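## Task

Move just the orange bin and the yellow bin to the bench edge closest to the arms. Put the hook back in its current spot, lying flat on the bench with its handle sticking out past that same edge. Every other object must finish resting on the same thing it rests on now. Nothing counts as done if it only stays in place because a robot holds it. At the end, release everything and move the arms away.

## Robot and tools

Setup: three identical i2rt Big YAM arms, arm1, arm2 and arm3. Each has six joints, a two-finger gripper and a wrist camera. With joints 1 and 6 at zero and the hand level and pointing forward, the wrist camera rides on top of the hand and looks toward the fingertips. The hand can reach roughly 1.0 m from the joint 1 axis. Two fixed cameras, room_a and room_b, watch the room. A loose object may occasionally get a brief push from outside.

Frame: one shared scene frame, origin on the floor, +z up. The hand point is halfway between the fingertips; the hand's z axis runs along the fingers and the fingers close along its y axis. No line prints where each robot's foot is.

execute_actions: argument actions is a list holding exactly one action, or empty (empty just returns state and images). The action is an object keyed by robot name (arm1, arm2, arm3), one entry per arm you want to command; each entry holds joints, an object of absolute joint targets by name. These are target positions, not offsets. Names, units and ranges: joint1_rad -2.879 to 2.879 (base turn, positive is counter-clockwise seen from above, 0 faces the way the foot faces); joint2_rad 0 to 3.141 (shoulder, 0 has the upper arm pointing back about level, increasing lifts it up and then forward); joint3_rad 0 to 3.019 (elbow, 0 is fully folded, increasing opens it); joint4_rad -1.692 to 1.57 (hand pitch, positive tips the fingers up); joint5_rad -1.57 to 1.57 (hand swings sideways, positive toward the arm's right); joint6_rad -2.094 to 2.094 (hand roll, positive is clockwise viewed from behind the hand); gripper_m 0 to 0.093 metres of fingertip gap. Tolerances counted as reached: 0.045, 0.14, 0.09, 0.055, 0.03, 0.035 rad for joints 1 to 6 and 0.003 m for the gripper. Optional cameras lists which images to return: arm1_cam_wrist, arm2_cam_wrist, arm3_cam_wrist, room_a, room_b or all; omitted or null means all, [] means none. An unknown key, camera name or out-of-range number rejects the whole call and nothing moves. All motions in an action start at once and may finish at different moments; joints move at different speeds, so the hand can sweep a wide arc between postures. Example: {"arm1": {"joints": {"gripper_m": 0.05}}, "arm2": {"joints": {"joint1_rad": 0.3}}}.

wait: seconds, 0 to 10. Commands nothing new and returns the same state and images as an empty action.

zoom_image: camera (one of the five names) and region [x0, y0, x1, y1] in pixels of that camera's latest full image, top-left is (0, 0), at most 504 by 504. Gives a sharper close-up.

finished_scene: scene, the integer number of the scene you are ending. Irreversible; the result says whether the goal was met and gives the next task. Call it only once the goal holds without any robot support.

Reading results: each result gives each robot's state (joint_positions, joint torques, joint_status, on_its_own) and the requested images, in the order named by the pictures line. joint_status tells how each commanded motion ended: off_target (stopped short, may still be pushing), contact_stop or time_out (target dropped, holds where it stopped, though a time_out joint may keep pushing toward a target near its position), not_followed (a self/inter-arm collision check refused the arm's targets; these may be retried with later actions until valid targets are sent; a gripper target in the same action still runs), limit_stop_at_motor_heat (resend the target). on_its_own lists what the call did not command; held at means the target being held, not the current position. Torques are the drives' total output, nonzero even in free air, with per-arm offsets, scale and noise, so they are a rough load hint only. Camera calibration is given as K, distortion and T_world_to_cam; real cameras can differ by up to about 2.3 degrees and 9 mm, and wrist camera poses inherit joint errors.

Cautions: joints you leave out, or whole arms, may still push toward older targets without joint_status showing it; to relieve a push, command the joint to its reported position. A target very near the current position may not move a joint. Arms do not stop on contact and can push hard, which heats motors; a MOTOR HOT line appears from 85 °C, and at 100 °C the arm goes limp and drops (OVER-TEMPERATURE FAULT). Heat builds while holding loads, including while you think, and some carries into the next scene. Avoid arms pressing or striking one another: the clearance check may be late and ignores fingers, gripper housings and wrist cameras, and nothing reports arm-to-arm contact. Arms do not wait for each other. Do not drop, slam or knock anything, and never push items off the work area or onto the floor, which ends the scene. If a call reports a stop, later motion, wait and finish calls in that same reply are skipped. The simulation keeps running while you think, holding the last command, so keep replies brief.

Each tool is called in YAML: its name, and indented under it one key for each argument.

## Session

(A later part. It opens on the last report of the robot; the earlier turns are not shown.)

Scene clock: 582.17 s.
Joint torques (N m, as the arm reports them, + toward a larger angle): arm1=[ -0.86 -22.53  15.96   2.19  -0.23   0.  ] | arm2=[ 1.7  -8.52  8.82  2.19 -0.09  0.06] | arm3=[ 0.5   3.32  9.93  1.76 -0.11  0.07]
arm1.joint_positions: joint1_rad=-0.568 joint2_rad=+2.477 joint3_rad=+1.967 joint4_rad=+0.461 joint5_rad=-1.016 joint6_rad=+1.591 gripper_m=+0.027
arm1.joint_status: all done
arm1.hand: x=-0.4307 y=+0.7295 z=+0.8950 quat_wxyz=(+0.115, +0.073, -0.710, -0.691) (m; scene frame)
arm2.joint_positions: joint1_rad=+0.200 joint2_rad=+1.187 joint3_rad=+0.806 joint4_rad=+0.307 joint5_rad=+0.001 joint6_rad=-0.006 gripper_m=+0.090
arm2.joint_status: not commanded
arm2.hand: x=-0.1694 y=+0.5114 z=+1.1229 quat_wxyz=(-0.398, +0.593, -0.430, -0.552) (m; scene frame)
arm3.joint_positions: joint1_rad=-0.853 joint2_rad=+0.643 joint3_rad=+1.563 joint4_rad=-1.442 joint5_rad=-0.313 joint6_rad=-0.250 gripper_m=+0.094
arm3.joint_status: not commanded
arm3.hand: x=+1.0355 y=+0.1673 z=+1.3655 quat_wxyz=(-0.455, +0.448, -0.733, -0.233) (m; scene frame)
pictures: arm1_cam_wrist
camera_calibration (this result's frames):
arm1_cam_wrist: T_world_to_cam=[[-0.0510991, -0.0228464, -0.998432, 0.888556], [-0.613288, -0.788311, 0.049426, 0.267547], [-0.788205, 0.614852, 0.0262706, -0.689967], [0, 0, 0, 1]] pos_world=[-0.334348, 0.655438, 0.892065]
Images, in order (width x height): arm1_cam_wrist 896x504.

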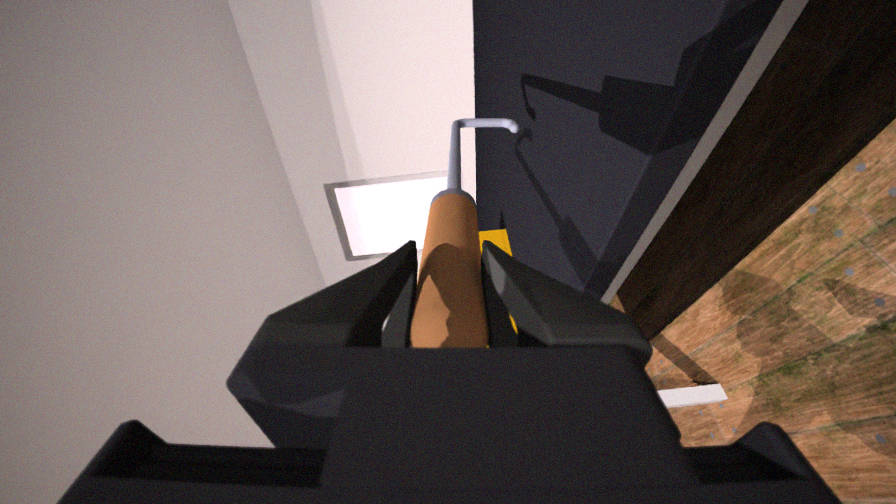

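execute_actions:
  actions:
    - {"arm1":{"joints":{"joint2_rad":2.47,"joint3_rad":2.08,"joint4_rad":0.5,"joint6_rad":1.0}}}
  cameras: []

execute_actions:
  actions:
    - {"arm1":{"joints":{"joint2_rad":2.52,"joint4_rad":0.54,"joint6_rad":0.5}}}
  cameras: []

execute_actions:
  actions:
    - {"arm1":{"joints":{"joint2_rad":2.57,"joint4_rad":0.58,"joint6_rad":0}}}
  cameras: ["arm1_cam_wrist"]

Scene clock: 589.20 s.
Joint torques (N m, as the arm reports them, + toward a larger angle): arm1=[ -0.85 -22.06  15.5    3.55  -0.12  -0.08] | arm2=[ 1.71 -8.34  8.77  2.2  -0.1   0.06] | arm3=[ 0.44  3.29  9.92  1.76 -0.1   0.07]
arm1.joint_positions: joint1_rad=-0.568 joint2_rad=+2.496 joint3_rad=+2.007 joint4_rad=+0.461 joint5_rad=-1.019 joint6_rad=+0.999 gripper_m=+0.027
arm1.joint_status: all done
arm1.hand: x=-0.4261 y=+0.7348 z=+0.8989 quat_wxyz=(-0.097, +0.281, -0.651, -0.698) (m; scene frame)
arm2.joint_positions: joint1_rad=+0.200 joint2_rad=+1.187 joint3_rad=+0.806 joint4_rad=+0.307 joint5_rad=+0.001 joint6_rad=-0.006 gripper_m=+0.090
arm2.joint_status: not commanded
arm2.hand: x=-0.1694 y=+0.5114 z=+1.1229 quat_wxyz=(-0.398, +0.593, -0.430, -0.552) (m; scene frame)
arm3.joint_positions: joint1_rad=-0.853 joint2_rad=+0.643 joint3_rad=+1.563 joint4_rad=-1.442 joint5_rad=-0.313 joint6_rad=-0.250 gripper_m=+0.094
arm3.joint_status: not commanded
arm3.hand: x=+1.0355 y=+0.1673 z=+1.3655 quat_wxyz=(-0.455, +0.448, -0.733, -0.233) (m; scene frame)
pictures: none
No camera images: the call's "cameras" was empty. Leave "cameras" out to get every camera's image.

Scene clock: 590.73 s.
Joint torques (N m, as the arm reports them, + toward a larger angle): arm1=[ -1.01 -20.88  14.28   3.03   0.18  -0.09] | arm2=[ 1.64 -8.27  8.75  2.23 -0.1   0.05] | arm3=[ 0.43  3.35  9.92  1.76 -0.11  0.07]
arm1.joint_positions: joint1_rad=-0.566 joint2_rad=+2.530 joint3_rad=+2.020 joint4_rad=+0.510 joint5_rad=-1.027 joint6_rad=+0.504 gripper_m=+0.027
arm1.joint_status: all done
arm1.hand: x=-0.4273 y=+0.7367 z=+0.8848 quat_wxyz=(-0.272, +0.439, -0.551, -0.656) (m; scene frame)
arm2.joint_positions: joint1_rad=+0.200 joint2_rad=+1.187 joint3_rad=+0.806 joint4_rad=+0.307 joint5_rad=+0.001 joint6_rad=-0.006 gripper_m=+0.090
arm2.joint_status: not commanded
arm2.hand: x=-0.1694 y=+0.5114 z=+1.1229 quat_wxyz=(-0.398, +0.593, -0.430, -0.552) (m; scene frame)
arm3.joint_positions: joint1_rad=-0.853 joint2_rad=+0.643 joint3_rad=+1.563 joint4_rad=-1.442 joint5_rad=-0.313 joint6_rad=-0.250 gripper_m=+0.094
arm3.joint_status: not commanded
arm3.hand: x=+1.0355 y=+0.1673 z=+1.3655 quat_wxyz=(-0.455, +0.448, -0.733, -0.233) (m; scene frame)
pictures: none
No camera images: the call's "cameras" was empty. Leave "cameras" out to get every camera's image.

Scene clock: 592.23 s.
Joint torques (N m, as the arm reports them, + toward a larger angle): arm1=[ -0.99 -21.33  13.47   2.91   0.2   -0.07] | arm2=[ 1.59 -8.28  8.81  2.17 -0.1   0.04] | arm3=[ 0.46  3.28  9.93  1.76 -0.11  0.07]
arm1.joint_positions: joint1_rad=-0.566 joint2_rad=+2.584 joint3_rad=+2.026 joint4_rad=+0.553 joint5_rad=-1.028 joint6_rad=+0.006 gripper_m=+0.027
arm1.joint_status: all done
arm1.hand: x=-0.4287 y=+0.7366 z=+0.8499 quat_wxyz=(-0.424, +0.561, -0.427, -0.569) (m; scene frame)
arm2.joint_positions: joint1_rad=+0.200 joint2_rad=+1.187 joint3_rad=+0.806 joint4_rad=+0.307 joint5_rad=+0.001 joint6_rad=-0.006 gripper_m=+0.090
arm2.joint_status: not commanded
arm2.hand: x=-0.1694 y=+0.5114 z=+1.1229 quat_wxyz=(-0.398, +0.593, -0.430, -0.552) (m; scene frame)
arm3.joint_positions: joint1_rad=-0.853 joint2_rad=+0.643 joint3_rad=+1.563 joint4_rad=-1.442 joint5_rad=-0.313 joint6_rad=-0.250 gripper_m=+0.094
arm3.joint_status: not commanded
arm3.hand: x=+1.0355 y=+0.1673 z=+1.3655 quat_wxyz=(-0.455, +0.448, -0.733, -0.233) (m; scene frame)
pictures: arm1_cam_wrist
camera_calibration (this result's frames):
arm1_cam_wrist: T_world_to_cam=[[0.958372, 0.285516, -0.00204206, 0.202602], [0.16799, -0.569634, -0.804547, 1.17621], [-0.230874, 0.770712, -0.593885, -0.0403506], [0, 0, 0, 1]] pos_world=[-0.401075, 0.643264, 0.922769]
Images, in order (width x height): arm1_cam_wrist 896x504.

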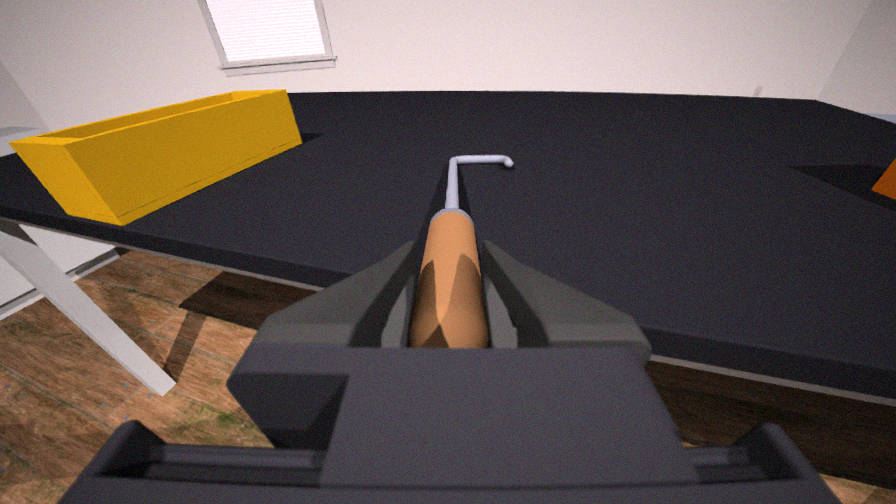

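execute_actions:
  actions:
    - {"arm1":{"joints":{"joint2_rad":2.625,"joint4_rad":0.62}}}
  cameras: []

execute_actions:
  actions:
    - {"arm1":{"joints":{"gripper_m":0.09}}}
  cameras: ["arm1_cam_wrist"]

execute_actions:
  actions:
    - {"arm1":{"joints":{"joint2_rad":2.3}}}
  cameras: []

execute_actions:
  actions:
    - {"arm1":{"joints":{"joint1_rad":-0.2,"joint2_rad":1.3,"joint3_rad":0.9,"joint4_rad":0,"joint5_rad":0}}}
  cameras: ["arm1_cam_wrist","room_a"]

Scene clock: 601.43 s.
Joint torques (N m, as the arm reports them, + toward a larger angle): arm1=[ -1.16 -21.09  12.88   2.56  -0.03   0.06] | arm2=[ 1.92 -8.33  8.8   2.21 -0.1   0.05] | arm3=[ 0.49  3.18  9.92  1.75 -0.11  0.07]
arm1.joint_positions: joint1_rad=-0.566 joint2_rad=+2.638 joint3_rad=+2.031 joint4_rad=+0.600 joint5_rad=-1.021 joint6_rad=-0.005 gripper_m=+0.027
arm1.joint_status: all done
arm1.hand: x=-0.4300 y=+0.7348 z=+0.8143 quat_wxyz=(-0.427, +0.562, -0.426, -0.566) (m; scene frame)
arm2.joint_positions: joint1_rad=+0.200 joint2_rad=+1.187 joint3_rad=+0.806 joint4_rad=+0.307 joint5_rad=+0.001 joint6_rad=-0.006 gripper_m=+0.090
arm2.joint_status: not commanded
arm2.hand: x=-0.1694 y=+0.5114 z=+1.1229 quat_wxyz=(-0.398, +0.593, -0.430, -0.552) (m; scene frame)
arm3.joint_positions: joint1_rad=-0.853 joint2_rad=+0.643 joint3_rad=+1.563 joint4_rad=-1.442 joint5_rad=-0.313 joint6_rad=-0.250 gripper_m=+0.094
arm3.joint_status: not commanded
arm3.hand: x=+1.0355 y=+0.1673 z=+1.3655 quat_wxyz=(-0.455, +0.448, -0.733, -0.233) (m; scene frame)
pictures: none
No camera images: the call's "cameras" was empty. Leave "cameras" out to get every camera's image.

Scene clock: 602.13 s.
Joint torques (N m, as the arm reports them, + toward a larger angle): arm1=[ -1.15 -21.11  12.81   2.6   -0.03   0.07] | arm2=[ 1.65 -8.09  8.78  2.15 -0.08  0.05] | arm3=[ 0.52  3.27  9.91  1.76 -0.1   0.07]
arm1.joint_positions: joint1_rad=-0.566 joint2_rad=+2.638 joint3_rad=+2.032 joint4_rad=+0.600 joint5_rad=-1.021 joint6_rad=-0.005 gripper_m=+0.090
arm1.joint_status: all done
arm1.hand: x=-0.4298 y=+0.7350 z=+0.8147 quat_wxyz=(-0.428, +0.562, -0.426, -0.565) (m; scene frame)
arm2.joint_positions: joint1_rad=+0.200 joint2_rad=+1.187 joint3_rad=+0.806 joint4_rad=+0.307 joint5_rad=+0.001 joint6_rad=-0.006 gripper_m=+0.090
arm2.joint_status: not commanded
arm2.hand: x=-0.1694 y=+0.5114 z=+1.1229 quat_wxyz=(-0.398, +0.593, -0.430, -0.552) (m; scene frame)
arm3.joint_positions: joint1_rad=-0.853 joint2_rad=+0.643 joint3_rad=+1.563 joint4_rad=-1.442 joint5_rad=-0.313 joint6_rad=-0.250 gripper_m=+0.094
arm3.joint_status: not commanded
arm3.hand: x=+1.0355 y=+0.1673 z=+1.3655 quat_wxyz=(-0.455, +0.448, -0.733, -0.233) (m; scene frame)
pictures: arm1_cam_wrist
camera_calibration (this result's frames):
arm1_cam_wrist: T_world_to_cam=[[0.960197, 0.279247, 0.0065794, 0.202408], [0.171171, -0.569635, -0.803876, 1.14797], [-0.220732, 0.773005, -0.594761, -0.05687], [0, 0, 0, 1]] pos_world=[-0.403403, 0.641363, 0.887669]
Images, in order (width x height): arm1_cam_wrist 896x504.

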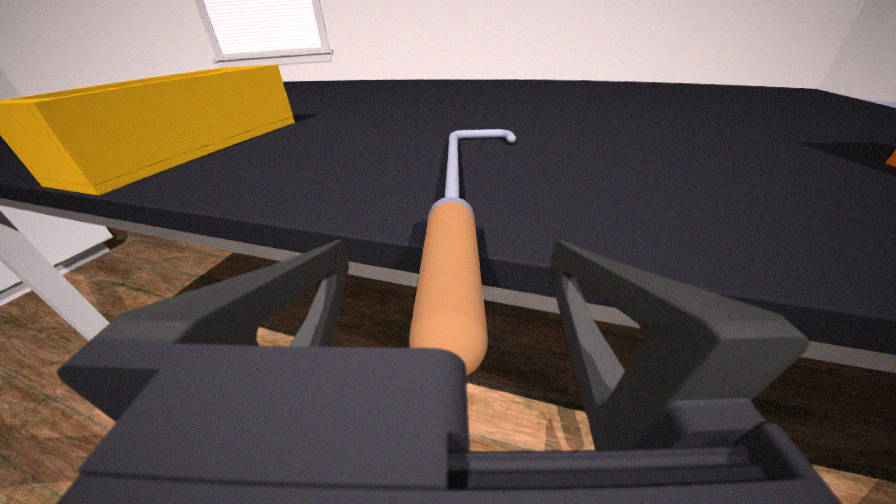

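Scene clock: 603.73 s.
Joint torques (N m, as the arm reports them, + toward a larger angle): arm1=[ -1.13 -20.38  10.97   1.7    0.19   0.12] | arm2=[ 1.73 -8.53  8.82  2.16 -0.09  0.06] | arm3=[ 0.49  3.31  9.93  1.76 -0.11  0.07]
arm1.joint_positions: joint1_rad=-0.566 joint2_rad=+2.313 joint3_rad=+2.065 joint4_rad=+0.614 joint5_rad=-1.021 joint6_rad=-0.005 gripper_m=+0.090
arm1.joint_status: all done
arm1.hand: x=-0.4376 y=+0.7232 z=+1.1080 quat_wxyz=(-0.551, +0.564, -0.289, -0.542) (m; scene frame)
arm2.joint_positions: joint1_rad=+0.200 joint2_rad=+1.187 joint3_rad=+0.806 joint4_rad=+0.307 joint5_rad=+0.001 joint6_rad=-0.006 gripper_m=+0.090
arm2.joint_status: not commanded
arm2.hand: x=-0.1694 y=+0.5114 z=+1.1229 quat_wxyz=(-0.398, +0.593, -0.430, -0.552) (m; scene frame)
arm3.joint_positions: joint1_rad=-0.853 joint2_rad=+0.643 joint3_rad=+1.563 joint4_rad=-1.442 joint5_rad=-0.313 joint6_rad=-0.250 gripper_m=+0.094
arm3.joint_status: not commanded
arm3.hand: x=+1.0355 y=+0.1673 z=+1.3655 quat_wxyz=(-0.455, +0.448, -0.733, -0.233) (m; scene frame)
pictures: none
No camera images: the call's "cameras" was empty. Leave "cameras" out to get every camera's image.

Scene clock: 605.57 s.
Joint torques (N m, as the arm reports them, + toward a larger angle): arm1=[-0.53 -8.11 11.35  1.78  0.06  0.06] | arm2=[ 1.64 -8.14  8.78  2.13 -0.1   0.05] | arm3=[ 0.5   3.31  9.92  1.76 -0.11  0.07]
arm1.joint_positions: joint1_rad=-0.208 joint2_rad=+1.306 joint3_rad=+0.881 joint4_rad=+0.006 joint5_rad=-0.003 joint6_rad=-0.004 gripper_m=+0.090
arm1.joint_status: all done
arm1.hand: x=-0.6965 y=+0.5190 z=+1.0347 quat_wxyz=(-0.453, +0.467, -0.695, -0.307) (m; scene frame)
arm2.joint_positions: joint1_rad=+0.200 joint2_rad=+1.187 joint3_rad=+0.806 joint4_rad=+0.307 joint5_rad=+0.001 joint6_rad=-0.006 gripper_m=+0.090
arm2.joint_status: not commanded
arm2.hand: x=-0.1694 y=+0.5114 z=+1.1229 quat_wxyz=(-0.398, +0.593, -0.430, -0.552) (m; scene frame)
arm3.joint_positions: joint1_rad=-0.853 joint2_rad=+0.643 joint3_rad=+1.563 joint4_rad=-1.442 joint5_rad=-0.313 joint6_rad=-0.250 gripper_m=+0.094
arm3.joint_status: not commanded
arm3.hand: x=+1.0355 y=+0.1673 z=+1.3655 quat_wxyz=(-0.455, +0.448, -0.733, -0.233) (m; scene frame)
pictures: arm1_cam_wrist, room_a
camera_calibration (this result's frames):
arm1_cam_wrist: T_world_to_cam=[[0.93137, -0.364075, 0.0000801208, 0.837889], [-0.316799, -0.810537, -0.492613, 0.71052], [0.179413, 0.45878, -0.870248, 0.908913], [0, 0, 0, 1]] pos_world=[-0.718364, 0.463966, 1.14092]
Images, in order (width x height): arm1_cam_wrist 896x504, room_a 896x504.

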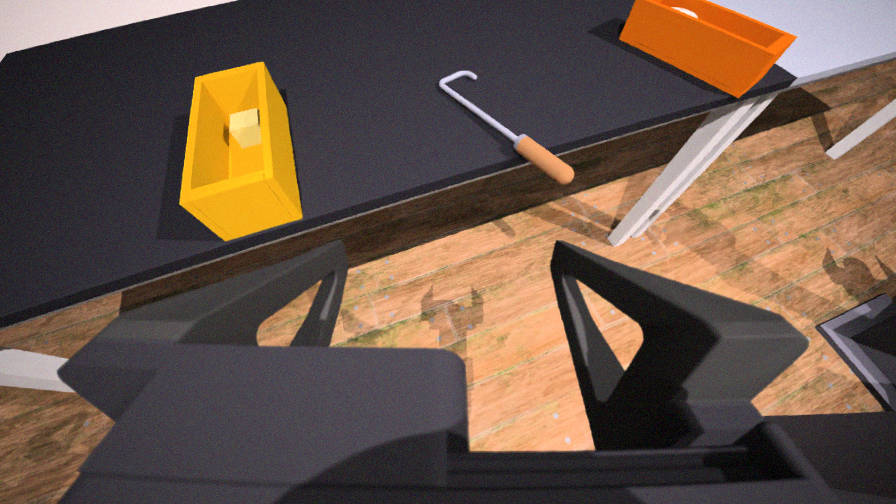

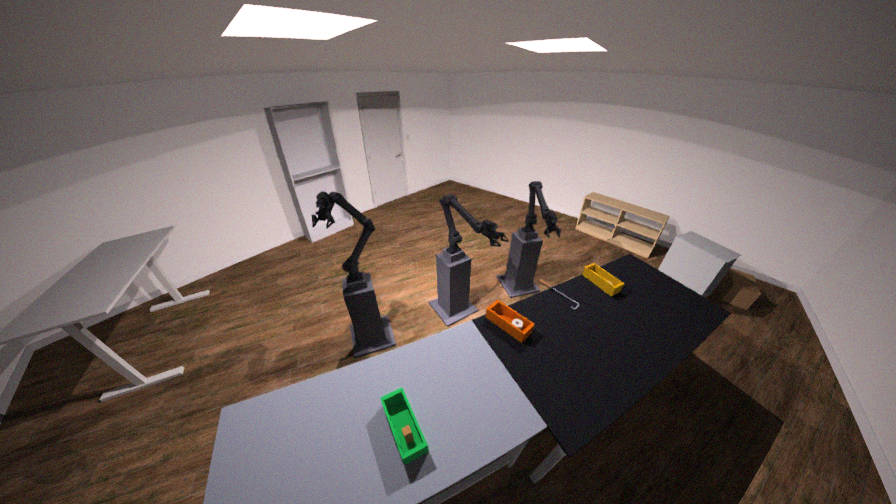

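finished_scene:
  scene: 1

The scene is finished: the task was done.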